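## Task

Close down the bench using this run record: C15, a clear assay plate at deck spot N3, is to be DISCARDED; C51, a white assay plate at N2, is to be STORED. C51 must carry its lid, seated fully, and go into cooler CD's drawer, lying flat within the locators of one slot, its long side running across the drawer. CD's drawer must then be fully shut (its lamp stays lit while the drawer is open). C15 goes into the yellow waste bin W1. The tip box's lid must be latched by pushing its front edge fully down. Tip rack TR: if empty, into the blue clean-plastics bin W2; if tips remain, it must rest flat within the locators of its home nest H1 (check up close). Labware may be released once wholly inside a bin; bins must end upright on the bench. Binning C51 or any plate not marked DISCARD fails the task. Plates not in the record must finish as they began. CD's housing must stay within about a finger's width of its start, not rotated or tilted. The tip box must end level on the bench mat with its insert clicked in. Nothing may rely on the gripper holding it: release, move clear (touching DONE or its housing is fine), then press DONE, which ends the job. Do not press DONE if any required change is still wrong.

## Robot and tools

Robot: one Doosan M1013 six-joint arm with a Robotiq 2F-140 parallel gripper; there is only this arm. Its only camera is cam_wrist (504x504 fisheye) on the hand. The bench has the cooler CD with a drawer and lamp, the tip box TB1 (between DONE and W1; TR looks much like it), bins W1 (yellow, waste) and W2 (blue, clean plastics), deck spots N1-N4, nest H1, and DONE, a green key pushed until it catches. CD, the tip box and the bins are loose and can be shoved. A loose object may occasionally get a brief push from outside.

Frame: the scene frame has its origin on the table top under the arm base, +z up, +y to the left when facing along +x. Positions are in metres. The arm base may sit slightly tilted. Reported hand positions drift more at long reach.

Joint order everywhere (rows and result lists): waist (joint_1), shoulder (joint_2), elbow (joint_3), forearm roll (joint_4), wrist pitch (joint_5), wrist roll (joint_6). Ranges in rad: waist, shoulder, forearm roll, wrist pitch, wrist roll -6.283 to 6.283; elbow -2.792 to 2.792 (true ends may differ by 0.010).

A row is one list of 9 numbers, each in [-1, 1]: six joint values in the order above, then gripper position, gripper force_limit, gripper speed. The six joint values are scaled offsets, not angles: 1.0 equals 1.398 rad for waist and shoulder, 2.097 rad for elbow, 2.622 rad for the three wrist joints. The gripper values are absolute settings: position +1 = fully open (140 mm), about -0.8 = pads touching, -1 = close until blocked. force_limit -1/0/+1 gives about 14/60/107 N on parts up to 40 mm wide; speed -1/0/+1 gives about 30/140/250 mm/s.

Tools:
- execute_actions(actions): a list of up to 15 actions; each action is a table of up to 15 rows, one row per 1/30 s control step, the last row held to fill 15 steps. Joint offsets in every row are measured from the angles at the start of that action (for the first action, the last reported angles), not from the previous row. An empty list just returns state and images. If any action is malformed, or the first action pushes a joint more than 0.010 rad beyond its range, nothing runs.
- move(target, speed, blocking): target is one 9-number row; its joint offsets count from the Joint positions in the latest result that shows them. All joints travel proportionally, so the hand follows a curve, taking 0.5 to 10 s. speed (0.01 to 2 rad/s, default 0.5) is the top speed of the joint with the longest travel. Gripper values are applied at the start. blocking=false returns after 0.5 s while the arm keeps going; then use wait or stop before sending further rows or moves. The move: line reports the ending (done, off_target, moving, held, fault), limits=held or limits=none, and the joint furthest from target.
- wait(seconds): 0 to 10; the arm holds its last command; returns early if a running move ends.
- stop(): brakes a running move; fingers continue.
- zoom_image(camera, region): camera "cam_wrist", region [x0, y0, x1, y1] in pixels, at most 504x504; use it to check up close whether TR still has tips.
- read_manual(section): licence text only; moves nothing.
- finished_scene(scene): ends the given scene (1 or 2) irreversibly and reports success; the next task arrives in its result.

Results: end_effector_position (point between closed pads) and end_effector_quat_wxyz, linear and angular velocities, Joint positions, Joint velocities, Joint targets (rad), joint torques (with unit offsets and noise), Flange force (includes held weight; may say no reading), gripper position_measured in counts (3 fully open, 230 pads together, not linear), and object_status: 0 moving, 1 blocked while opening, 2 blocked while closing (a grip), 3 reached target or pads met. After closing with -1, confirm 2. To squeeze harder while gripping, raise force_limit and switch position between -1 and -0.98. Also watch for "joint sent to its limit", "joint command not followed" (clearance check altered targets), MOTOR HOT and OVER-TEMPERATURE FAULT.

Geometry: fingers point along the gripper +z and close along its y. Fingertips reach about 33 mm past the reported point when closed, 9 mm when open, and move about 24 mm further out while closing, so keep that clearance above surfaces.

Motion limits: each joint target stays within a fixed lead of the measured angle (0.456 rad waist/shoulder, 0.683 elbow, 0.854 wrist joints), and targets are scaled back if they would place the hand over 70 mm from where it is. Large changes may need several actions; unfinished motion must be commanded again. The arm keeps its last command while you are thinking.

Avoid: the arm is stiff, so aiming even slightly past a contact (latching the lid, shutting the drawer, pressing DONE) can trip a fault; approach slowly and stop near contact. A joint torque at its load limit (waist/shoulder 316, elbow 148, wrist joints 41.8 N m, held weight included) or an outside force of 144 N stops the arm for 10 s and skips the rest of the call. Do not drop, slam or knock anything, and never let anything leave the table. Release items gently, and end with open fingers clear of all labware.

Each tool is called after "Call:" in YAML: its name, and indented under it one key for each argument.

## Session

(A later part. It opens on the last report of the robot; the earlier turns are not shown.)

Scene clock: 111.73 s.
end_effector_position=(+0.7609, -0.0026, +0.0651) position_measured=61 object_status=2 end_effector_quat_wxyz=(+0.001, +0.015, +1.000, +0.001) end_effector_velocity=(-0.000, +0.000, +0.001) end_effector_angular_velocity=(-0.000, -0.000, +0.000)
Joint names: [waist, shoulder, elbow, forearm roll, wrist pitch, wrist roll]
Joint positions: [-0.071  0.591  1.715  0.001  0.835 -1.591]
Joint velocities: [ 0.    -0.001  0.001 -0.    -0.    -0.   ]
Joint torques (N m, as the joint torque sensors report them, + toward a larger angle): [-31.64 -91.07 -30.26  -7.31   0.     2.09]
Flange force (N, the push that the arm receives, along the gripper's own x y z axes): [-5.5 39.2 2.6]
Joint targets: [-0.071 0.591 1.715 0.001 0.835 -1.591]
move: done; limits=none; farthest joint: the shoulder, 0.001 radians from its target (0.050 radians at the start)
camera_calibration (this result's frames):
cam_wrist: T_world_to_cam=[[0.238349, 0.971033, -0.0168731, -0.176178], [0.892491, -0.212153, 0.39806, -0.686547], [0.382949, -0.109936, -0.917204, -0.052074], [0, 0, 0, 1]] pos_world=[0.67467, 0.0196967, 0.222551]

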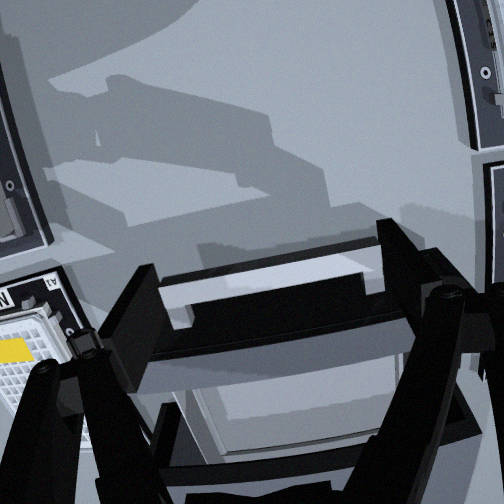

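Call:
move:
  target: [0,0,0,0,0,0,0.75,-0.6,0]

Call:
move:
  target: [0,-0.068,-0.0246,0,0.056,0,0.75,-0.6,0]
  speed: 0.2

Call:
move:
  target: [0,0.0637,-0.071,0,0.0229,0,-1,0,1]
  speed: 0.2

Call:
move:
  target: [0,0.0375,0.0169,0,-0.0336,0,-1,0,1]
  speed: 0.1

Call:
move:
  target: [0,-0.1133,0.1326,0,-0.0454,0,-1,0,1]
  speed: 0.08

Scene clock: 122.63 s.
end_effector_position=(+0.7610, -0.0026, +0.0651) position_measured=35 object_status=3 end_effector_quat_wxyz=(+0.001, +0.015, +1.000, +0.001) end_effector_velocity=(-0.001, +0.000, -0.001) end_effector_angular_velocity=(+0.001, +0.002, -0.001)
Joint names: [waist, shoulder, elbow, forearm roll, wrist pitch, wrist roll]
Joint positions: [-0.071  0.591  1.715  0.001  0.835 -1.591]
Joint velocities: [0.    0.001 0.    0.001 0.001 0.   ]
Joint torques (N m, as the joint torque sensors report them, + toward a larger angle): [  1.79 -91.77 -30.8    3.54  -0.46   0.63]
Flange force (N, the push that the arm receives, along the gripper's own x y z axes): [-4.9 -2.8 3.0]
Joint targets: [-0.071 0.591 1.715 0.001 0.835 -1.591]
move: done; limits=none; farthest joint: the waist, 0.000 radians from its target (0.000 radians at the start)
camera_calibration (this result's frames):
cam_wrist: T_world_to_cam=[[0.238349, 0.971033, -0.0168552, -0.176182], [0.892449, -0.212148, 0.398156, -0.686565], [0.383047, -0.109942, -0.917163, -0.0521138], [0, 0, 0, 1]] pos_world=[0.674679, 0.0196954, 0.222594]

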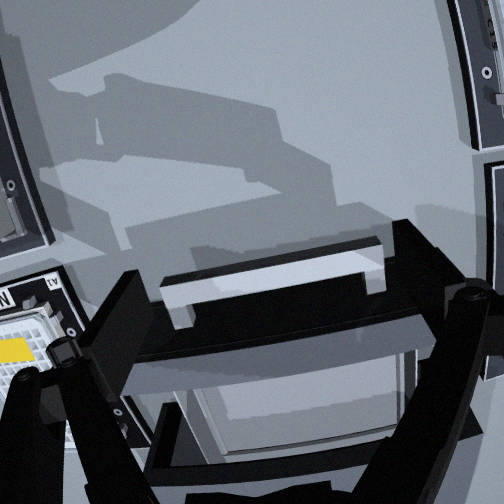

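Scene clock: 123.77 s.
end_effector_position=(+0.7607, -0.0027, +0.1602) position_measured=35 object_status=3 end_effector_quat_wxyz=(+0.001, +0.015, +1.000, +0.001) end_effector_velocity=(-0.001, +0.001, -0.001) end_effector_angular_velocity=(-0.001, +0.001, +0.002)
Joint names: [waist, shoulder, elbow, forearm roll, wrist pitch, wrist roll]
Joint positions: [-0.071  0.496  1.664  0.001  0.982 -1.591]
Joint velocities: [ 0.001 -0.     0.002 -0.001 -0.    -0.   ]
Joint torques (N m, as the joint torque sensors report them, + toward a larger angle): [  2.72 -87.54 -34.16   3.84  -0.55   0.43]
Flange force (N, the push that the arm receives, along the gripper's own x y z axes): [-6.2 -3.5 2.3]
Joint targets: [-0.071 0.496 1.664 0.001 0.982 -1.591]
move: done; limits=none; farthest joint: the waist, 0.000 radians from its target (0.000 radians at the start)
camera_calibration (this result's frames):
cam_wrist: T_world_to_cam=[[0.238225, 0.971066, -0.0167481, -0.174345], [0.892545, -0.212098, 0.397968, -0.724214], [0.382901, -0.109754, -0.917246, 0.0352419], [0, 0, 0, 1]] pos_world=[0.674433, 0.0195639, 0.31762]

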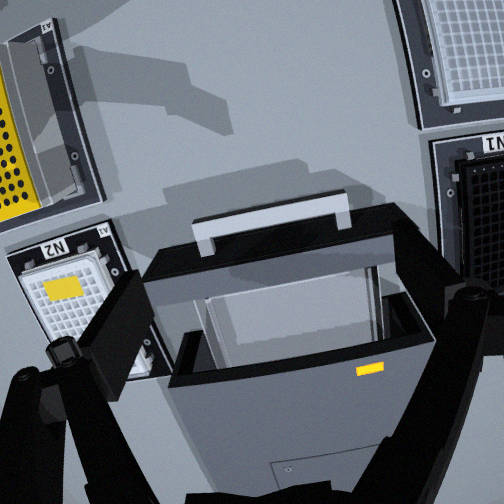

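Scene clock: 124.90 s.
end_effector_position=(+0.8256, -0.0059, +0.1602) position_measured=233 object_status=3 end_effector_quat_wxyz=(+0.001, +0.015, +1.000, +0.001) end_effector_velocity=(-0.000, -0.000, +0.000) end_effector_angular_velocity=(-0.000, +0.000, +0.000)
Joint names: [waist, shoulder, elbow, forearm roll, wrist pitch, wrist roll]
Joint positions: [-0.071  0.585  1.515  0.001  1.042 -1.591]
Joint velocities: [-0.    -0.    -0.001 -0.     0.001 -0.   ]
Joint torques (N m, as the joint torque sensors report them, + toward a larger angle): [  3.24 -95.5  -36.09   3.99  -0.33   0.62]
Flange force (N, the push that the arm receives, along the gripper's own x y z axes): [-3.0 -4.2 1.3]
Joint targets: [-0.071 0.585 1.515 0.001 1.042 -1.591]
move: done; limits=none; farthest joint: the waist, 0.000 radians from its target (0.000 radians at the start)
camera_calibration (this result's frames):
cam_wrist: T_world_to_cam=[[0.238158, 0.971082, -0.0167433, -0.18666], [0.89263, -0.212058, 0.397798, -0.782877], [0.382744, -0.109684, -0.91732, 0.0102361], [0, 0, 0, 1]] pos_world=[0.739356, 0.016369, 0.317692]

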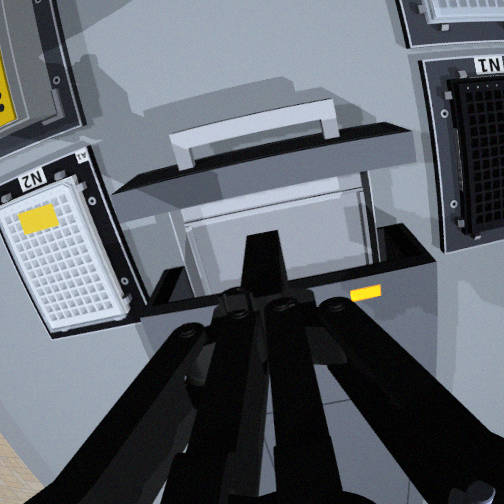

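Scene clock: 126.13 s.
end_effector_position=(+0.8257, -0.0058, +0.1004) position_measured=233 object_status=3 end_effector_quat_wxyz=(+0.001, +0.015, +1.000, +0.001) end_effector_velocity=(-0.000, +0.000, -0.002) end_effector_angular_velocity=(+0.001, +0.001, -0.001)
Joint names: [waist, shoulder, elbow, forearm roll, wrist pitch, wrist roll]
Joint positions: [-0.071  0.637  1.55   0.001  0.954 -1.591]
Joint velocities: [ 0.     0.002  0.001  0.001 -0.001  0.   ]
Joint torques (N m, as the joint torque sensors report them, + toward a larger angle): [  2.76 -99.82 -33.38   3.83  -0.37   0.5 ]
Flange force (N, the push that the arm receives, along the gripper's own x y z axes): [-7.6 -3.7 3.5]
Joint targets: [-0.071 0.637 1.550 0.001 0.954 -1.591]
move: done; limits=none; farthest joint: the waist, 0.000 radians from its target (0.000 radians at the start)
camera_calibration (this result's frames):
cam_wrist: T_world_to_cam=[[0.238252, 0.971059, -0.0167569, -0.187851], [0.892517, -0.212113, 0.398022, -0.759127], [0.382949, -0.109785, -0.917223, -0.0449066], [0, 0, 0, 1]] pos_world=[0.739487, 0.0164631, 0.257813]

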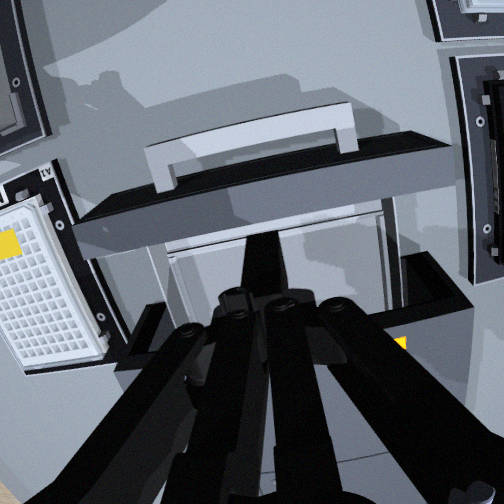

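Scene clock: 129.93 s.
end_effector_position=(+0.7006, +0.0003, +0.1000) position_measured=233 object_status=3 end_effector_quat_wxyz=(+0.000, +0.015, +1.000, +0.001) end_effector_velocity=(+0.001, -0.000, +0.000) end_effector_angular_velocity=(+0.000, -0.002, -0.000)
Joint names: [waist, shoulder, elbow, forearm roll, wrist pitch, wrist roll]
Joint positions: [-0.071  0.479  1.828  0.001  0.835 -1.591]
Joint velocities: [-0.     0.    -0.001  0.    -0.001 -0.   ]
Joint torques (N m, as the joint torque sensors report them, + toward a larger angle): [  3.83 -79.16 -28.42   3.81   0.38   0.74]
Flange force (N, the push that the arm receives, along the gripper's own x y z axes): [-6.1 -6.5 0.0]
Joint targets: [-0.071 0.479 1.828 0.001 0.835 -1.591]
move: done; limits=none; farthest joint: the waist, 0.000 radians from its target (0.000 radians at the start)
camera_calibration (this result's frames):
cam_wrist: T_world_to_cam=[[0.238353, 0.97103, -0.0169734, -0.164049], [0.892755, -0.212192, 0.397445, -0.646121], [0.382329, -0.109885, -0.917469, 0.00382897], [0, 0, 0, 1]] pos_world=[0.614466, 0.0226156, 0.257526]

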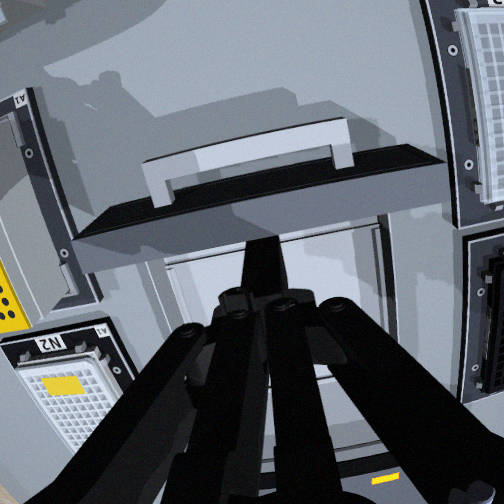

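Call:
move:
  target: [0,-0.045,-0.1073,0,0.11,0,0.5,-0.2,0]
  speed: 0.3

Call:
move:
  target: [-0.1567,0.088,-0.0925,0,0.0267,-0.1117,0.5,-0.2,0]
  speed: 0.4

Call:
move:
  target: [0,0.113,0.051,0,-0.1007,0,0.5,-0.2,0]
  speed: 0.2

Scene clock: 136.43 s.
end_effector_position=(+0.7546, -0.0025, +0.2500) position_measured=66 object_status=3 end_effector_quat_wxyz=(+0.000, +0.015, +1.000, +0.001) end_effector_velocity=(+0.001, +0.000, +0.001) end_effector_angular_velocity=(-0.000, -0.001, +0.001)
Joint names: [waist, shoulder, elbow, forearm roll, wrist pitch, wrist roll]
Joint positions: [-0.071  0.416  1.603  0.001  1.123 -1.591]
Joint velocities: [ 0.    -0.    -0.002 -0.     0.001 -0.   ]
Joint torques (N m, as the joint torque sensors report them, + toward a larger angle): [  2.45 -81.54 -37.42   4.14  -0.26   0.6 ]
Flange force (N, the push that the arm receives, along the gripper's own x y z axes): [-4.0 -3.7 1.0]
Joint targets: [-0.071 0.416 1.603 0.001 1.123 -1.591]
move: done; limits=none; farthest joint: the waist, 0.000 radians from its target (0.000 radians at the start)
camera_calibration (this result's frames):
cam_wrist: T_world_to_cam=[[0.238054, 0.971106, -0.0168621, -0.171404], [0.892994, -0.212012, 0.397004, -0.75459], [0.381958, -0.109566, -0.917662, 0.120805], [0, 0, 0, 1]] pos_world=[0.668505, 0.0197048, 0.407543]

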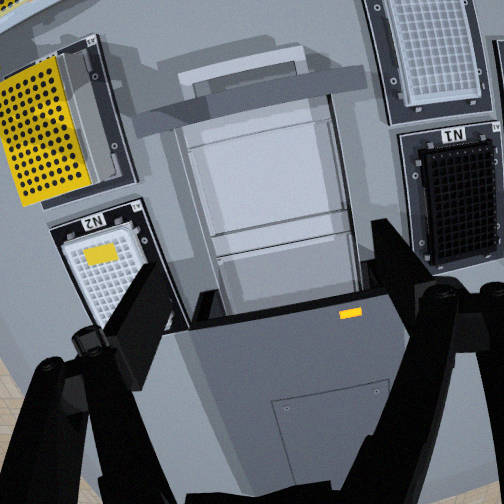

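Scene clock: 137.63 s.
end_effector_position=(+0.8170, -0.1887, +0.2511) position_measured=66 object_status=3 end_effector_quat_wxyz=(+0.001, -0.022, +1.000, +0.001) end_effector_velocity=(+0.001, -0.001, -0.002) end_effector_angular_velocity=(+0.000, +0.001, -0.000)
Joint names: [waist, shoulder, elbow, forearm roll, wrist pitch, wrist roll]
Joint positions: [-0.29   0.539  1.409  0.001  1.193 -1.884]
Joint velocities: [-0.001  0.003 -0.002 -0.     0.    -0.001]
Joint torques (N m, as the joint torque sensors report them, + toward a larger angle): [  2.25 -95.75 -38.99   4.33  -0.4    0.35]
Flange force (N, the push that the arm receives, along the gripper's own x y z axes): [-4.8 -4.2 2.0]
Joint targets: [-0.290 0.539 1.409 0.001 1.193 -1.884]
move: done; limits=none; farthest joint: the waist, 0.000 radians from its target (0.219 radians at the start)
camera_calibration (this result's frames):
cam_wrist: T_world_to_cam=[[0.165815, 0.986015, -0.0167418, 0.0563628], [0.905625, -0.145533, 0.398326, -0.848325], [0.390319, -0.0812101, -0.917091, 0.0759444], [0, 0, 0, 1]] pos_world=[0.729276, -0.172866, 0.408501]

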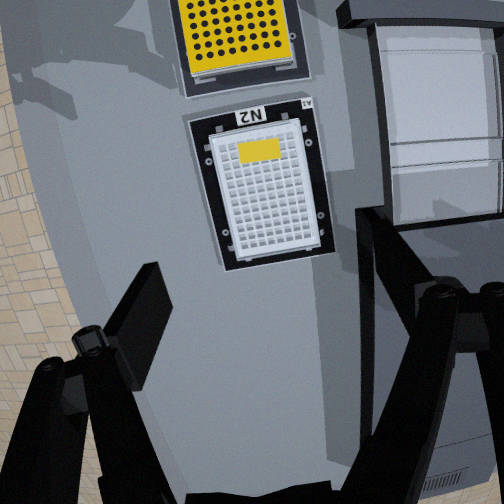

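Scene clock: 139.33 s.
end_effector_position=(+0.8243, -0.1904, +0.0656) position_measured=66 object_status=3 end_effector_quat_wxyz=(+0.000, -0.022, +1.000, +0.001) end_effector_velocity=(-0.001, +0.000, -0.002) end_effector_angular_velocity=(+0.002, +0.002, -0.001)
Joint names: [waist, shoulder, elbow, forearm roll, wrist pitch, wrist roll]
Joint positions: [-0.29   0.697  1.516  0.001  0.929 -1.884]
Joint velocities: [-0.     0.002  0.001  0.001 -0.001 -0.   ]
Joint torques (N m, as the joint torque sensors report them, + toward a larger angle): [   3.94 -103.06  -32.46    3.7    -0.19    0.6 ]
Flange force (N, the push that the arm receives, along the gripper's own x y z axes): [-4.9 -6.8 2.7]
Joint targets: [-0.290 0.697 1.516 0.001 0.929 -1.884]
move: done; limits=none; farthest joint: the waist, 0.000 radians from its target (0.000 radians at the start)
camera_calibration (this result's frames):
cam_wrist: T_world_to_cam=[[0.166063, 0.985972, -0.0168093, 0.0535065], [0.905954, -0.14581, 0.397475, -0.781602], [0.389449, -0.0812345, -0.917459, -0.0964377], [0, 0, 0, 1]] pos_world=[0.736767, -0.174555, 0.223089]

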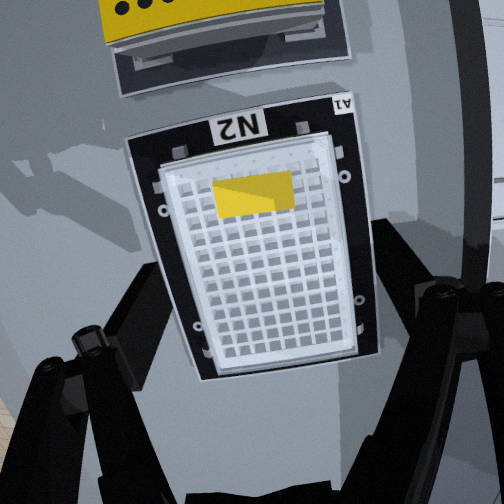

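Call:
move:
  target: [-0.0012,0.015,0.0037,0,-0.011,0,0.5,-0.2,0]
  speed: 0.04

Call:
move:
  target: [0,0,0,0,0,0,0.05,-0.2,-1]

Call:
move:
  target: [0,-0.128,-0.0548,0,0.1117,0,0.05,-0.2,-1]
  speed: 0.15

Call:
move:
  target: [0.158,-0.088,0.0925,0,-0.0267,-0.4924,0.05,-0.2,-1]
  speed: 0.6

Call:
move:
  target: [0,0.0994,0.0548,0,-0.0969,0,0.05,-0.2,-1]
  speed: 0.12

Call:
zoom_image:
  camera: "cam_wrist"
  region: [90,80,420,410]

Scene clock: 149.33 s.
end_effector_position=(+0.8242, -0.1918, +0.0445) position_measured=66 object_status=3 end_effector_quat_wxyz=(+0.001, -0.021, +1.000, +0.001) end_effector_velocity=(+0.001, +0.001, -0.001) end_effector_angular_velocity=(+0.001, +0.000, +0.000)
Joint names: [waist, shoulder, elbow, forearm roll, wrist pitch, wrist roll]
Joint positions: [-0.292  0.718  1.524  0.001  0.901 -1.884]
Joint velocities: [ 0.001  0.002 -0.001  0.001 -0.001 -0.   ]
Joint torques (N m, as the joint torque sensors report them, + toward a larger angle): [   3.19 -104.73  -32.33    3.58   -0.36    0.63]
Flange force (N, the push that the arm receives, along the gripper's own x y z axes): [-5.5 -5.7 4.4]
Joint targets: [-0.292 0.718 1.524 0.001 0.900 -1.884]
move: done; limits=none; farthest joint: the waist, 0.000 radians from its target (0.002 radians at the start)
camera_calibration (this result's frames):
cam_wrist: T_world_to_cam=[[0.167759, 0.985684, -0.0168417, 0.0530928], [0.905659, -0.147346, 0.397581, -0.773309], [0.389408, -0.0819508, -0.917413, -0.115952], [0, 0, 0, 1]] pos_world=[0.7366, -0.175779, 0.201972]

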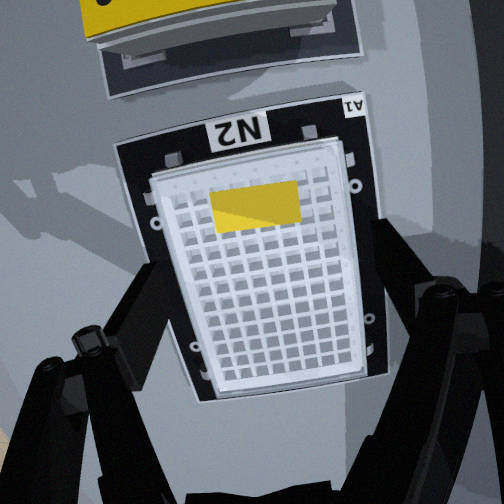

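Scene clock: 150.30 s.
end_effector_position=(+0.8241, -0.1918, +0.0445) position_measured=103 object_status=0 end_effector_quat_wxyz=(+0.001, -0.021, +1.000, +0.001) end_effector_velocity=(-0.000, -0.000, -0.001) end_effector_angular_velocity=(+0.001, +0.001, -0.000)
Joint names: [waist, shoulder, elbow, forearm roll, wrist pitch, wrist roll]
Joint positions: [-0.292  0.718  1.524  0.001  0.901 -1.884]
Joint velocities: [-0.     0.001 -0.     0.     0.    -0.   ]
Joint torques (N m, as the joint torque sensors report them, + toward a larger angle): [  8.8  -81.7  -23.06   5.33  -1.63   0.32]
Flange force (N, the push that the arm receives, along the gripper's own x y z axes): [1.8 -10.5 -24.3]
Joint targets: [-0.292 0.718 1.524 0.001 0.901 -1.884]
move: done; limits=none; farthest joint: the waist, 0.000 radians from its target (0.000 radians at the start)
camera_calibration (this result's frames):
cam_wrist: T_world_to_cam=[[0.167805, 0.985676, -0.0168417, 0.0530922], [0.905652, -0.147388, 0.397581, -0.773301], [0.389403, -0.0819687, -0.917413, -0.115966], [0, 0, 0, 1]] pos_world=[0.736591, -0.175813, 0.201955]

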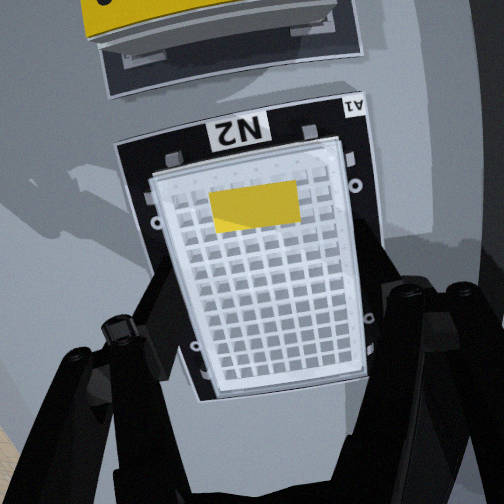

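Scene clock: 152.63 s.
end_effector_position=(+0.8168, -0.1901, +0.2512) position_measured=104 object_status=2 end_effector_quat_wxyz=(+0.001, -0.021, +1.000, +0.001) end_effector_velocity=(+0.001, -0.000, +0.001) end_effector_angular_velocity=(+0.000, -0.003, -0.001)
Joint names: [waist, shoulder, elbow, forearm roll, wrist pitch, wrist roll]
Joint positions: [-0.292  0.539  1.409  0.001  1.193 -1.884]
Joint velocities: [-0.    -0.    -0.003  0.001  0.    -0.   ]
Joint torques (N m, as the joint torque sensors report them, + toward a larger angle): [  3.78 -94.86 -38.41   4.33  -0.13   0.57]
Flange force (N, the push that the arm receives, along the gripper's own x y z axes): [-4.2 -6.5 1.4]
Joint targets: [-0.292 0.539 1.409 0.001 1.193 -1.884]
move: done; limits=none; farthest joint: the wrist pitch, 0.001 radians from its target (0.293 radians at the start)
camera_calibration (this result's frames):
cam_wrist: T_world_to_cam=[[0.167512, 0.985728, -0.016764, 0.056379], [0.905285, -0.147064, 0.398537, -0.848466], [0.390384, -0.0819359, -0.916999, 0.0758572], [0, 0, 0, 1]] pos_world=[0.729045, -0.174137, 0.408651]

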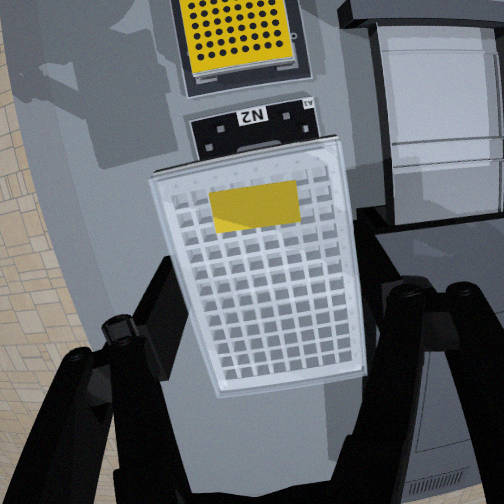

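Scene clock: 155.30 s.
end_effector_position=(+0.7547, -0.0024, +0.2502) position_measured=104 object_status=2 end_effector_quat_wxyz=(-0.001, +0.701, -0.713, -0.001) end_effector_velocity=(+0.001, +0.001, +0.001) end_effector_angular_velocity=(+0.001, -0.003, +0.001)
Joint names: [waist, shoulder, elbow, forearm roll, wrist pitch, wrist roll]
Joint positions: [-0.071  0.416  1.603  0.001  1.123 -3.174]
Joint velocities: [ 0.001 -0.001 -0.002  0.001 -0.    -0.001]
Joint torques (N m, as the joint torque sensors report them, + toward a larger angle): [  3.12 -82.52 -37.4    4.07  -0.42   0.75]
Flange force (N, the push that the arm receives, along the gripper's own x y z axes): [5.0 -5.4 1.3]
Joint targets: [-0.071 0.416 1.603 0.001 1.123 -3.174]
move: done; limits=none; farthest joint: the waist, 0.000 radians from its target (0.221 radians at the start)
camera_calibration (this result's frames):
cam_wrist: T_world_to_cam=[[-0.974023, 0.225578, -0.0198605, 0.742183], [0.199061, 0.894724, 0.399803, -0.229069], [0.107957, 0.385464, -0.916386, 0.328595], [0, 0, 0, 1]] pos_world=[0.733027, -0.0891279, 0.407443]

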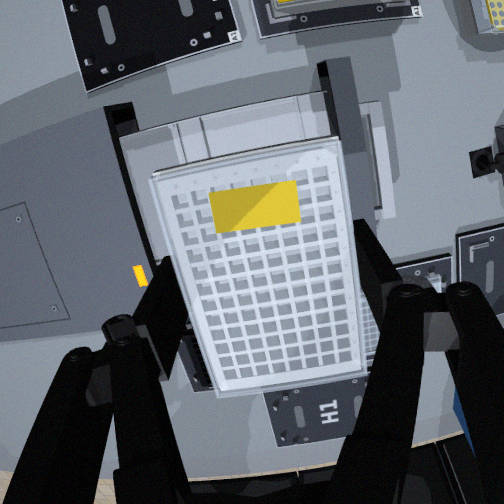

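Scene clock: 157.77 s.
end_effector_position=(+0.7541, -0.0022, +0.0913) position_measured=104 object_status=2 end_effector_quat_wxyz=(-0.001, +0.701, -0.713, -0.001) end_effector_velocity=(-0.000, -0.000, +0.000) end_effector_angular_velocity=(-0.000, -0.000, +0.000)
Joint names: [waist, shoulder, elbow, forearm roll, wrist pitch, wrist roll]
Joint positions: [-0.071  0.555  1.718  0.001  0.869 -3.174]
Joint velocities: [-0.    -0.001  0.001 -0.    -0.    -0.   ]
Joint torques (N m, as the joint torque sensors report them, + toward a larger angle): [  3.18 -90.1  -31.22   3.45  -0.48   0.53]
Flange force (N, the push that the arm receives, along the gripper's own x y z axes): [4.7 -6.4 2.7]
Joint targets: [-0.071 0.555 1.718 0.001 0.869 -3.174]
move: done; limits=none; farthest joint: the waist, 0.000 radians from its target (0.000 radians at the start)
camera_calibration (this result's frames):
cam_wrist: T_world_to_cam=[[-0.973959, 0.225838, -0.0200402, 0.738385], [0.199246, 0.894742, 0.399671, -0.165774], [0.108192, 0.38527, -0.916439, 0.182788], [0, 0, 0, 1]] pos_world=[0.73241, -0.0888528, 0.248567]

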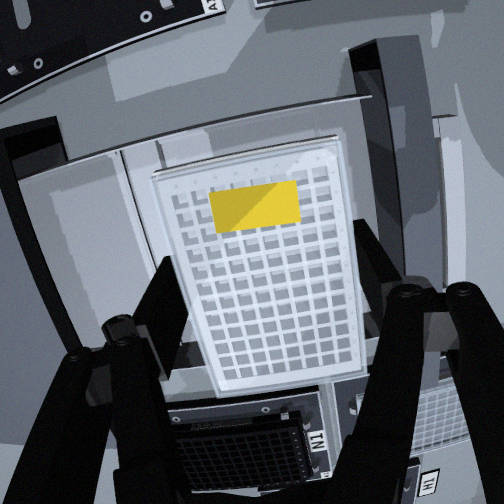

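Region (90, 80, 420, 410) of cam_wrist's 504x504 image, scaled by 1.527, with more detail than that image has.

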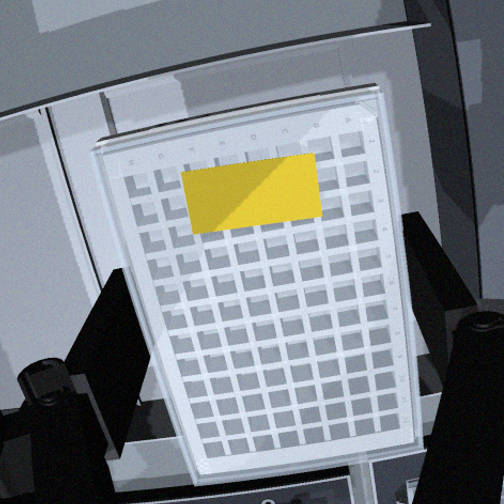

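Call:
move:
  target: [-0.0045,0.0236,0,0,-0.0126,-0.002,0.05,-0.2,-1]
  speed: 0.03

Call:
zoom_image:
  camera: "cam_wrist"
  region: [90,90,420,420]

Scene clock: 166.87 s.
end_effector_position=(+0.7592, -0.0071, +0.0664) position_measured=104 object_status=2 end_effector_quat_wxyz=(-0.001, +0.701, -0.713, -0.001) end_effector_velocity=(+0.000, -0.000, +0.000) end_effector_angular_velocity=(+0.000, -0.001, -0.001)
Joint names: [waist, shoulder, elbow, forearm roll, wrist pitch, wrist roll]
Joint positions: [-0.077  0.588  1.718  0.001  0.836 -3.18 ]
Joint velocities: [-0.    -0.    -0.001  0.001  0.     0.   ]
Joint torques (N m, as the joint torque sensors report them, + toward a larger angle): [  2.98 -91.61 -30.64   3.36  -0.26   0.7 ]
Flange force (N, the push that the arm receives, along the gripper's own x y z axes): [4.7 -4.7 2.8]
Joint targets: [-0.077 0.588 1.718 0.001 0.836 -3.180]
move: done; limits=none; farthest joint: the waist, 0.000 radians from its target (0.006 radians at the start)
camera_calibration (this result's frames):
cam_wrist: T_world_to_cam=[[-0.973715, 0.226886, -0.0200502, 0.743745], [0.200207, 0.894537, 0.399651, -0.153092], [0.108611, 0.385132, -0.916448, 0.161008], [0, 0, 0, 1]] pos_world=[0.737359, -0.0938079, 0.223651]

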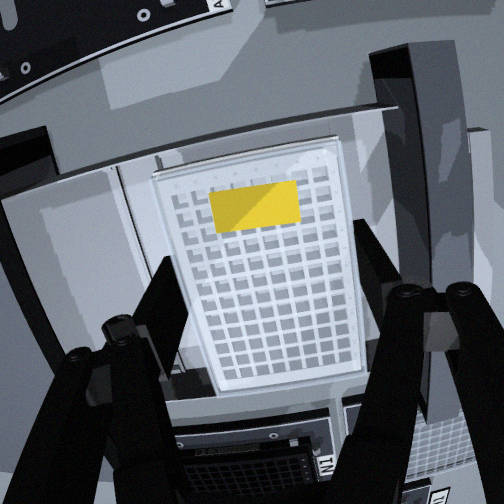

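Region (90, 90, 420, 420) of cam_wrist's 504x504 image, scaled by 1.527, with more detail than that image has.

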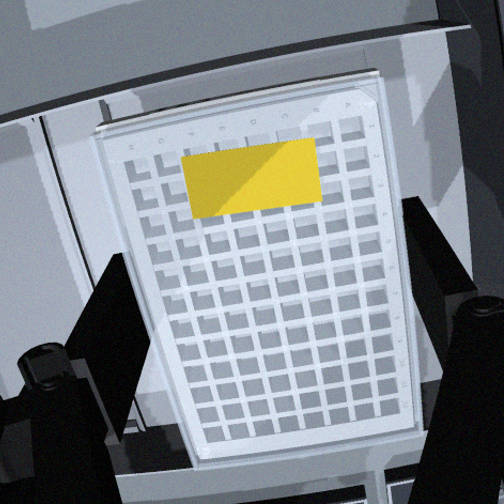

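Call:
execute_actions:
  actions:
    - [[-0.001,0.0016,-0.001,0,-0.0001,0,0.05,-0.2,0]]
    - [[0,0.0016,0.0004,0,-0.0012,0,0.05,-0.2,0]]
    - [[0,0.0016,0.0004,0,-0.0012,0,0.05,-0.2,0]]
    - [[0,0.0016,0.0004,0,-0.0012,0,0.05,-0.2,0]]

Scene clock: 195.43 s.
end_effector_position=(+0.7603, -0.0083, +0.0594) position_measured=104 object_status=2 end_effector_quat_wxyz=(-0.001, +0.700, -0.714, -0.000) end_effector_velocity=(-0.000, -0.000, -0.000) end_effector_angular_velocity=(-0.001, +0.000, +0.001)
Joint names: [waist, shoulder, elbow, forearm roll, wrist pitch, wrist roll]
Joint positions: [-0.079  0.597  1.718  0.001  0.827 -3.18 ]
Joint velocities: [ 0.    -0.     0.001 -0.001 -0.001 -0.   ]
Joint torques (N m, as the joint torque sensors report them, + toward a larger angle): [  3.4  -92.1  -30.3    3.39  -0.37   0.6 ]
Flange force (N, the push that the arm receives, along the gripper's own x y z axes): [5.1 -5.0 3.7]
Flange force at the end of the 1st action (N, along the gripper's axes at the end of the call): [4.0 -4.2 3.2]
Flange force at the end of the 2nd action (N, along the gripper's axes at the end of the call): [4.3 -6.3 3.2]
Flange force at the end of the 3rd action (N, along the gripper's axes at the end of the call): [4.4 -5.1 2.4]
Joint targets: [-0.079 0.597 1.718 0.001 0.827 -3.180]
camera_calibration (this result's frames):
cam_wrist: T_world_to_cam=[[-0.973389, 0.228251, -0.0203837, 0.744795], [0.201328, 0.894265, 0.399696, -0.150401], [0.109459, 0.384955, -0.916421, 0.154289], [0, 0, 0, 1]] pos_world=[0.738366, -0.0948962, 0.216691]

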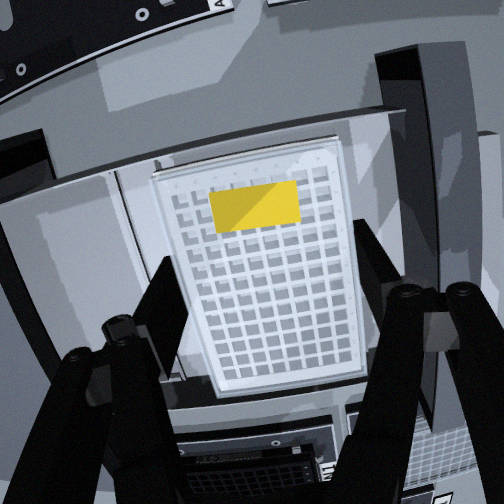

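Call:
execute_actions:
  actions:
    - [[0,0.0016,0.0004,0,-0.0012,0,0.05,-0.2,0]]
    - [[0,0.0016,0.0004,0,-0.0012,0,0.05,-0.2,0]]
    - [[0,0.0016,0.0004,0,-0.0012,0,0.05,-0.2,0]]

Call:
execute_actions:
  actions:
    - [[0,0.0016,0.0004,0,-0.0012,0,0.05,-0.2,0]]

Scene clock: 201.33 s.
end_effector_position=(+0.7603, -0.0083, +0.0533) position_measured=104 object_status=2 end_effector_quat_wxyz=(-0.001, +0.700, -0.714, -0.000) end_effector_velocity=(+0.000, -0.001, -0.000) end_effector_angular_velocity=(-0.002, -0.001, +0.001)
Joint names: [waist, shoulder, elbow, forearm roll, wrist pitch, wrist roll]
Joint positions: [-0.079  0.603  1.721  0.001  0.817 -3.18 ]
Joint velocities: [-0.     0.    -0.    -0.002 -0.001  0.   ]
Joint torques (N m, as the joint torque sensors report them, + toward a larger angle): [  2.89 -92.2  -29.76   3.29  -0.48   0.61]
Flange force (N, the push that the arm receives, along the gripper's own x y z axes): [4.3 -5.8 2.6]
Flange force at the end of the 1st action (N, along the gripper's axes at the end of the call): [3.0 -5.8 3.2]
Flange force at the end of the 2nd action (N, along the gripper's axes at the end of the call): [5.0 -3.4 2.5]
Joint targets: [-0.079 0.603 1.721 0.001 0.817 -3.180]
camera_calibration (this result's frames):
cam_wrist: T_world_to_cam=[[-0.973382, 0.22826, -0.0205976, 0.744677], [0.20125, 0.894272, 0.399721, -0.147905], [0.10966, 0.384936, -0.916406, 0.148525], [0, 0, 0, 1]] pos_world=[0.738334, -0.0948851, 0.210568]

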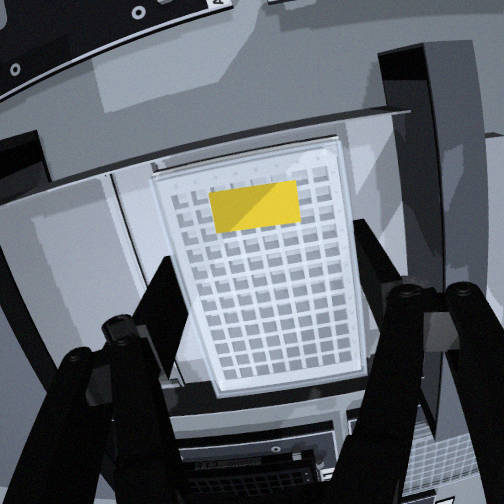

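Scene clock: 201.83 s.
end_effector_position=(+0.7603, -0.0083, +0.0512) position_measured=104 object_status=2 end_effector_quat_wxyz=(-0.001, +0.700, -0.714, -0.000) end_effector_velocity=(-0.001, +0.000, -0.001) end_effector_angular_velocity=(+0.000, +0.001, -0.000)
Joint names: [waist, shoulder, elbow, forearm roll, wrist pitch, wrist roll]
Joint positions: [-0.079  0.606  1.722  0.001  0.814 -3.18 ]
Joint velocities: [ 0.     0.     0.001  0.    -0.     0.   ]
Joint torques (N m, as the joint torque sensors report them, + toward a larger angle): [  3.23 -93.72 -29.99   3.14  -0.35   0.55]
Flange force (N, the push that the arm receives, along the gripper's own x y z axes): [4.8 -6.3 4.6]
Joint targets: [-0.079 0.606 1.722 0.001 0.814 -3.180]
camera_calibration (this result's frames):
cam_wrist: T_world_to_cam=[[-0.97338, 0.228262, -0.0206691, 0.744626], [0.201224, 0.894274, 0.399729, -0.147072], [0.109727, 0.384929, -0.9164, 0.146606], [0, 0, 0, 1]] pos_world=[0.738312, -0.0948807, 0.208529]

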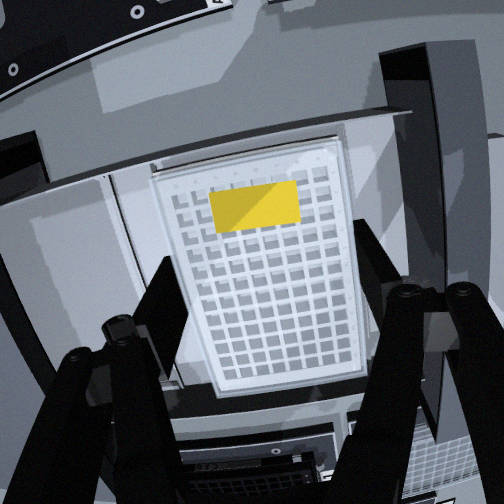

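Call:
execute_actions:
  actions:
    - [[0,0.0016,0.0004,0,-0.0012,0,0.05,-0.2,0]]

Call:
execute_actions:
  actions:
    - [[0,0.0012,0.0003,0,-0.0009,0,0.05,-0.2,0]]

Scene clock: 206.27 s.
end_effector_position=(+0.7603, -0.0082, +0.0492) position_measured=104 object_status=2 end_effector_quat_wxyz=(-0.001, +0.700, -0.714, -0.000) end_effector_velocity=(+0.000, +0.001, -0.000) end_effector_angular_velocity=(+0.000, +0.000, +0.001)
Joint names: [waist, shoulder, elbow, forearm roll, wrist pitch, wrist roll]
Joint positions: [-0.079  0.608  1.723  0.001  0.811 -3.18 ]
Joint velocities: [ 0.001  0.    -0.     0.     0.     0.   ]
Joint torques (N m, as the joint torque sensors report them, + toward a larger angle): [  2.31 -93.82 -30.22   3.37  -0.42   0.68]
Flange force (N, the push that the arm receives, along the gripper's own x y z axes): [3.5 -6.0 5.1]
Joint targets: [-0.079 0.608 1.723 0.001 0.811 -3.180]
camera_calibration (this result's frames):
cam_wrist: T_world_to_cam=[[-0.973378, 0.228265, -0.0207404, 0.744569], [0.201198, 0.894276, 0.399737, -0.146238], [0.109794, 0.384923, -0.916395, 0.144689], [0, 0, 0, 1]] pos_world=[0.738284, -0.094876, 0.206492]

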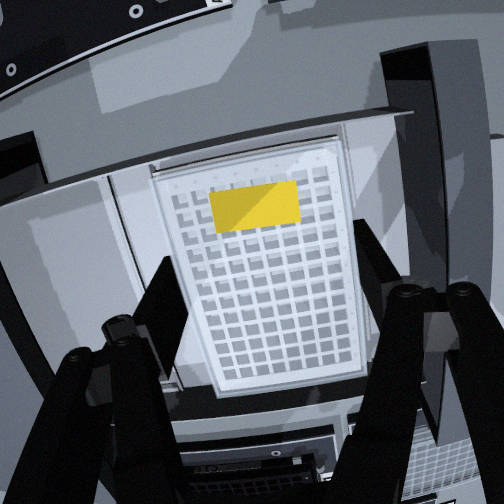

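Scene clock: 206.77 s.
end_effector_position=(+0.7603, -0.0082, +0.0477) position_measured=104 object_status=2 end_effector_quat_wxyz=(-0.001, +0.700, -0.714, -0.000) end_effector_velocity=(+0.000, -0.001, +0.001) end_effector_angular_velocity=(-0.001, -0.001, +0.000)
Joint names: [waist, shoulder, elbow, forearm roll, wrist pitch, wrist roll]
Joint positions: [-0.079  0.609  1.723  0.001  0.809 -3.18 ]
Joint velocities: [-0.001 -0.    -0.001 -0.002  0.     0.   ]
Joint torques (N m, as the joint torque sensors report them, + toward a larger angle): [  2.26 -92.64 -30.33   3.41  -0.44   0.59]
Flange force (N, the push that the arm receives, along the gripper's own x y z axes): [3.5 -3.9 3.0]
Joint targets: [-0.079 0.609 1.723 0.001 0.809 -3.180]
camera_calibration (this result's frames):
cam_wrist: T_world_to_cam=[[-0.973376, 0.228267, -0.0207939, 0.744523], [0.201178, 0.894278, 0.399744, -0.145613], [0.109844, 0.384918, -0.916391, 0.143252], [0, 0, 0, 1]] pos_world=[0.738259, -0.0948724, 0.204964]

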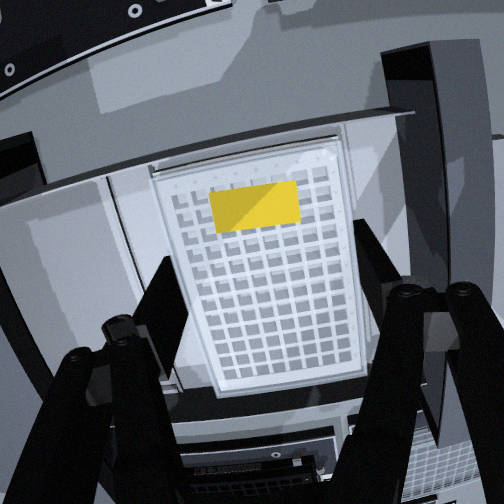

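Call:
execute_actions:
  actions:
    - [[0,0,0,0,0,0,0.3,-0.2,-0.5]]
    - [[0,0,0,0,0,0,0.3,-0.2,-0.5]]

Call:
move:
  target: [0,-0.1,-0.036,0,0.082,0,0.3,-0.2,0]
  speed: 0.2

Scene clock: 210.50 s.
end_effector_position=(+0.7603, -0.0082, +0.0477) position_measured=91 object_status=3 end_effector_quat_wxyz=(-0.001, +0.700, -0.714, -0.000) end_effector_velocity=(-0.000, +0.000, -0.000) end_effector_angular_velocity=(-0.000, +0.001, +0.001)
Joint names: [waist, shoulder, elbow, forearm roll, wrist pitch, wrist roll]
Joint positions: [-0.079  0.609  1.723  0.001  0.809 -3.18 ]
Joint velocities: [ 0.001  0.     0.    -0.     0.001 -0.   ]
Joint torques (N m, as the joint torque sensors report them, + toward a larger angle): [  2.81 -92.6  -29.61   3.31  -0.43   0.51]
Flange force (N, the push that the arm receives, along the gripper's own x y z axes): [3.9 -5.3 2.5]
Flange force at the end of the 1st action (N, along the gripper's axes at the end of the call): [3.5 -5.3 3.3]
Joint targets: [-0.079 0.609 1.723 0.001 0.809 -3.180]
camera_calibration (this result's frames):
cam_wrist: T_world_to_cam=[[-0.973377, 0.228267, -0.0207892, 0.744521], [0.20118, 0.894278, 0.399743, -0.145612], [0.109839, 0.384918, -0.916392, 0.143251], [0, 0, 0, 1]] pos_world=[0.738258, -0.0948723, 0.20496]

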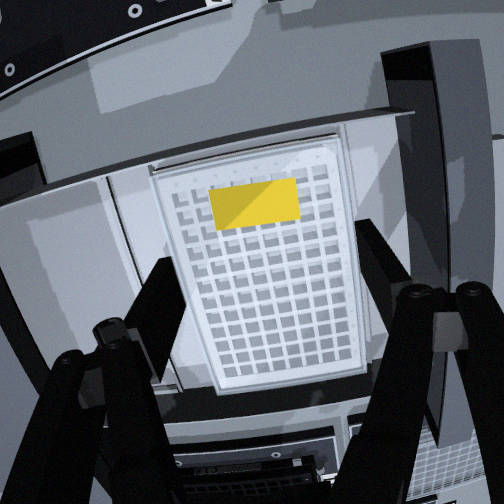

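Scene clock: 211.97 s.
end_effector_position=(+0.7590, -0.0084, +0.1874) position_measured=91 object_status=3 end_effector_quat_wxyz=(-0.002, +0.700, -0.714, -0.000) end_effector_velocity=(+0.000, -0.000, +0.001) end_effector_angular_velocity=(-0.000, +0.000, +0.000)
Joint names: [waist, shoulder, elbow, forearm roll, wrist pitch, wrist roll]
Joint positions: [-0.079  0.47   1.648  0.001  1.023 -3.18 ]
Joint velocities: [-0.     0.    -0.001 -0.     0.001 -0.   ]
Joint torques (N m, as the joint torque sensors report them, + toward a larger angle): [  3.2  -84.16 -34.82   4.01  -0.49   0.65]
Flange force (N, the push that the arm receives, along the gripper's own x y z axes): [5.0 -4.8 0.4]
Joint targets: [-0.079 0.470 1.648 0.001 1.024 -3.180]
move: done; limits=none; farthest joint: the shoulder, 0.001 radians from its target (0.140 radians at the start)
camera_calibration (this result's frames):
cam_wrist: T_world_to_cam=[[-0.973419, 0.228063, -0.0210623, 0.746297], [0.200864, 0.894262, 0.399937, -0.200914], [0.110046, 0.385075, -0.916301, 0.27133], [0, 0, 0, 1]] pos_world=[0.736957, -0.0950151, 0.344691]

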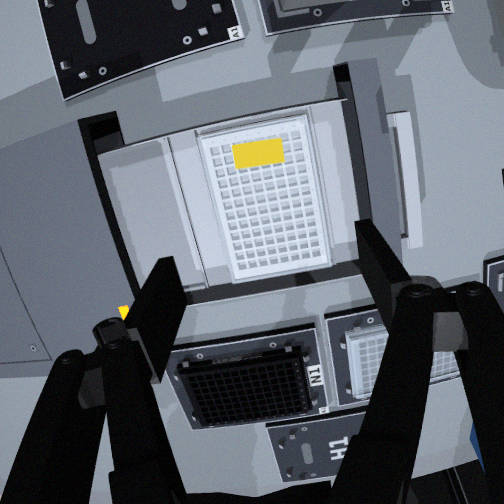

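Call:
zoom_image:
  camera: "cam_wrist"
  region: [150, 90, 370, 310]

Region (150, 90, 370, 310) of cam_wrist's 504x504 image, scaled by 2.291, with more detail than that image has.

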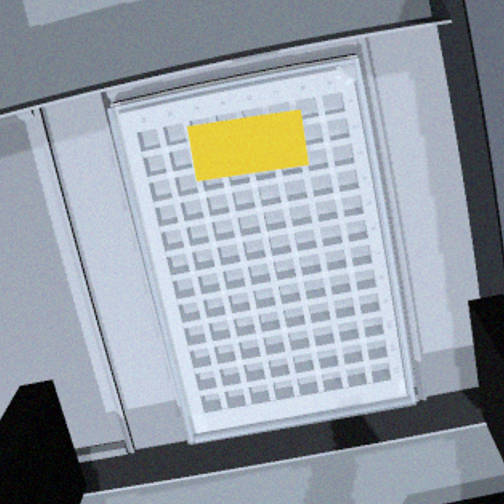

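Call:
move:
  target: [-0.004,-0.131,0.149,0,-0.049,0.59,-1,0,0]
  speed: 0.8

Call:
move:
  target: [0,0.082,0.028,0,-0.0664,0,-1,0,0]
  speed: 0.15

Scene clock: 224.27 s.
end_effector_position=(+0.6121, -0.0034, +0.1699) position_measured=233 object_status=3 end_effector_quat_wxyz=(+0.001, +0.000, +1.000, +0.001) end_effector_velocity=(-0.001, -0.000, -0.000) end_effector_angular_velocity=(-0.000, +0.001, -0.001)
Joint names: [waist, shoulder, elbow, forearm roll, wrist pitch, wrist roll]
Joint positions: [-0.084  0.287  1.96   0.001  0.895 -1.633]
Joint velocities: [-0.001  0.     0.001 -0.001  0.001  0.001]
Joint torques (N m, as the joint torque sensors report them, + toward a larger angle): [  3.53 -65.27 -31.9    3.53  -0.42   0.66]
Flange force (N, the push that the arm receives, along the gripper's own x y z axes): [-5.8 -6.7 2.3]
Joint targets: [-0.084 0.287 1.960 0.001 0.895 -1.633]
move: done; limits=none; farthest joint: the waist, 0.000 radians from its target (0.006 radians at the start)
camera_calibration (this result's frames):
cam_wrist: T_world_to_cam=[[0.210023, 0.97755, -0.0169097, -0.120744], [0.89846, -0.186152, 0.397639, -0.599179], [0.385565, -0.0987062, -0.917386, 0.0994459], [0, 0, 0, 1]] pos_world=[0.525354, 0.0163101, 0.327446]

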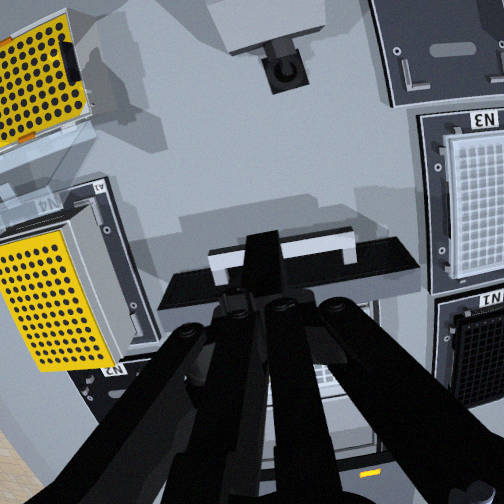

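Scene clock: 225.80 s.
end_effector_position=(+0.6125, -0.0034, +0.0761) position_measured=233 object_status=3 end_effector_quat_wxyz=(+0.001, +0.001, +1.000, +0.001) end_effector_velocity=(-0.001, -0.000, -0.001) end_effector_angular_velocity=(+0.000, +0.001, -0.001)
Joint names: [waist, shoulder, elbow, forearm roll, wrist pitch, wrist roll]
Joint positions: [-0.084  0.401  2.019  0.001  0.721 -1.633]
Joint velocities: [-0.001  0.001  0.001  0.    -0.001 -0.   ]
Joint torques (N m, as the joint torque sensors report them, + toward a larger angle): [  2.57 -70.72 -26.88   2.94  -0.44   0.66]
Flange force (N, the push that the arm receives, along the gripper's own x y z axes): [-4.8 -5.4 2.8]
Joint targets: [-0.084 0.401 2.019 0.001 0.721 -1.633]
move: done; limits=none; farthest joint: the waist, 0.000 radians from its target (0.000 radians at the start)
camera_calibration (this result's frames):
cam_wrist: T_world_to_cam=[[0.210217, 0.977508, -0.016951, -0.12261], [0.898141, -0.186242, 0.398317, -0.562019], [0.386201, -0.0989575, -0.917091, 0.0127624], [0, 0, 0, 1]] pos_world=[0.525618, 0.0164442, 0.233488]

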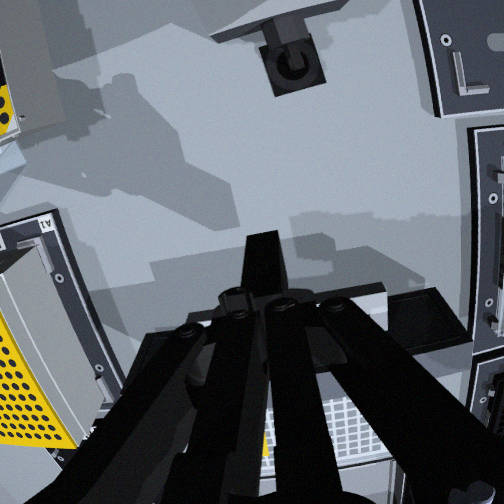

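Call:
move:
  target: [0.004,0.0758,-0.0854,0,0.0278,0.002,-1,0,0]
  speed: 0.06

Call:
move:
  target: [0.004,0.0787,-0.0935,0,0.0332,0.002,-1,0,0]
  speed: 0.06

Scene clock: 232.70 s.
end_effector_position=(+0.7011, -0.0049, +0.0755) position_measured=233 object_status=3 end_effector_quat_wxyz=(+0.001, +0.000, +1.000, +0.001) end_effector_velocity=(-0.000, -0.000, -0.001) end_effector_angular_velocity=(-0.000, +0.001, +0.000)
Joint names: [waist, shoulder, elbow, forearm roll, wrist pitch, wrist roll]
Joint positions: [-0.079  0.507  1.84   0.001  0.794 -1.628]
Joint velocities: [ 0.     0.001  0.    -0.001 -0.001  0.   ]
Joint torques (N m, as the joint torque sensors report them, + toward a larger angle): [  3.33 -82.75 -29.74   3.53  -1.29   0.62]
Flange force (N, the push that the arm receives, along the gripper's own x y z axes): [-4.3 -5.6 1.7]
Joint targets: [-0.079 0.507 1.840 0.001 0.794 -1.628]
move: done; limits=none; farthest joint: the waist, 0.000 radians from its target (0.006 radians at the start)
camera_calibration (this result's frames):
cam_wrist: T_world_to_cam=[[0.209818, 0.977595, -0.0168468, -0.139424], [0.898122, -0.185894, 0.398522, -0.641658], [0.386462, -0.0987478, -0.917004, -0.0223568], [0, 0, 0, 1]] pos_world=[0.614181, 0.0148124, 0.232865]

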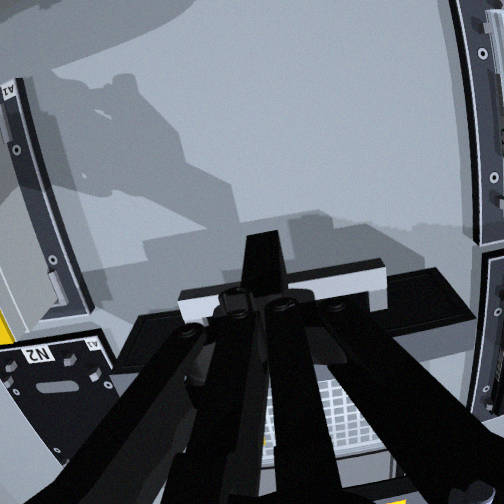

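Scene clock: 236.27 s.
end_effector_position=(+0.7906, -0.0056, +0.0750) position_measured=233 object_status=3 end_effector_quat_wxyz=(+0.001, +0.000, +1.000, +0.001) end_effector_velocity=(-0.000, +0.000, +0.001) end_effector_angular_velocity=(-0.002, -0.000, +0.003)
Joint names: [waist, shoulder, elbow, forearm roll, wrist pitch, wrist roll]
Joint positions: [-0.073  0.617  1.644  0.001  0.881 -1.623]
Joint velocities: [ 0.001 -0.001  0.001 -0.002 -0.    -0.   ]
Joint torques (N m, as the joint torque sensors report them, + toward a larger angle): [  4.17 -94.95 -32.94   3.83  -1.1    0.61]
Flange force (N, the push that the arm receives, along the gripper's own x y z axes): [-2.2 -5.7 1.6]
Joint targets: [-0.073 0.617 1.644 0.001 0.881 -1.623]
move: done; limits=none; farthest joint: the waist, 0.000 radians from its target (0.005 radians at the start)
camera_calibration (this result's frames):
cam_wrist: T_world_to_cam=[[0.209379, 0.977688, -0.0169286, -0.157221], [0.898594, -0.185556, 0.397616, -0.722192], [0.385603, -0.0984645, -0.917396, -0.0567203], [0, 0, 0, 1]] pos_world=[0.703748, 0.0141206, 0.232459]

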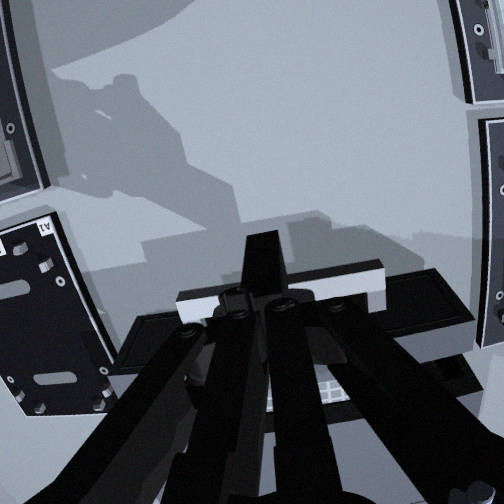

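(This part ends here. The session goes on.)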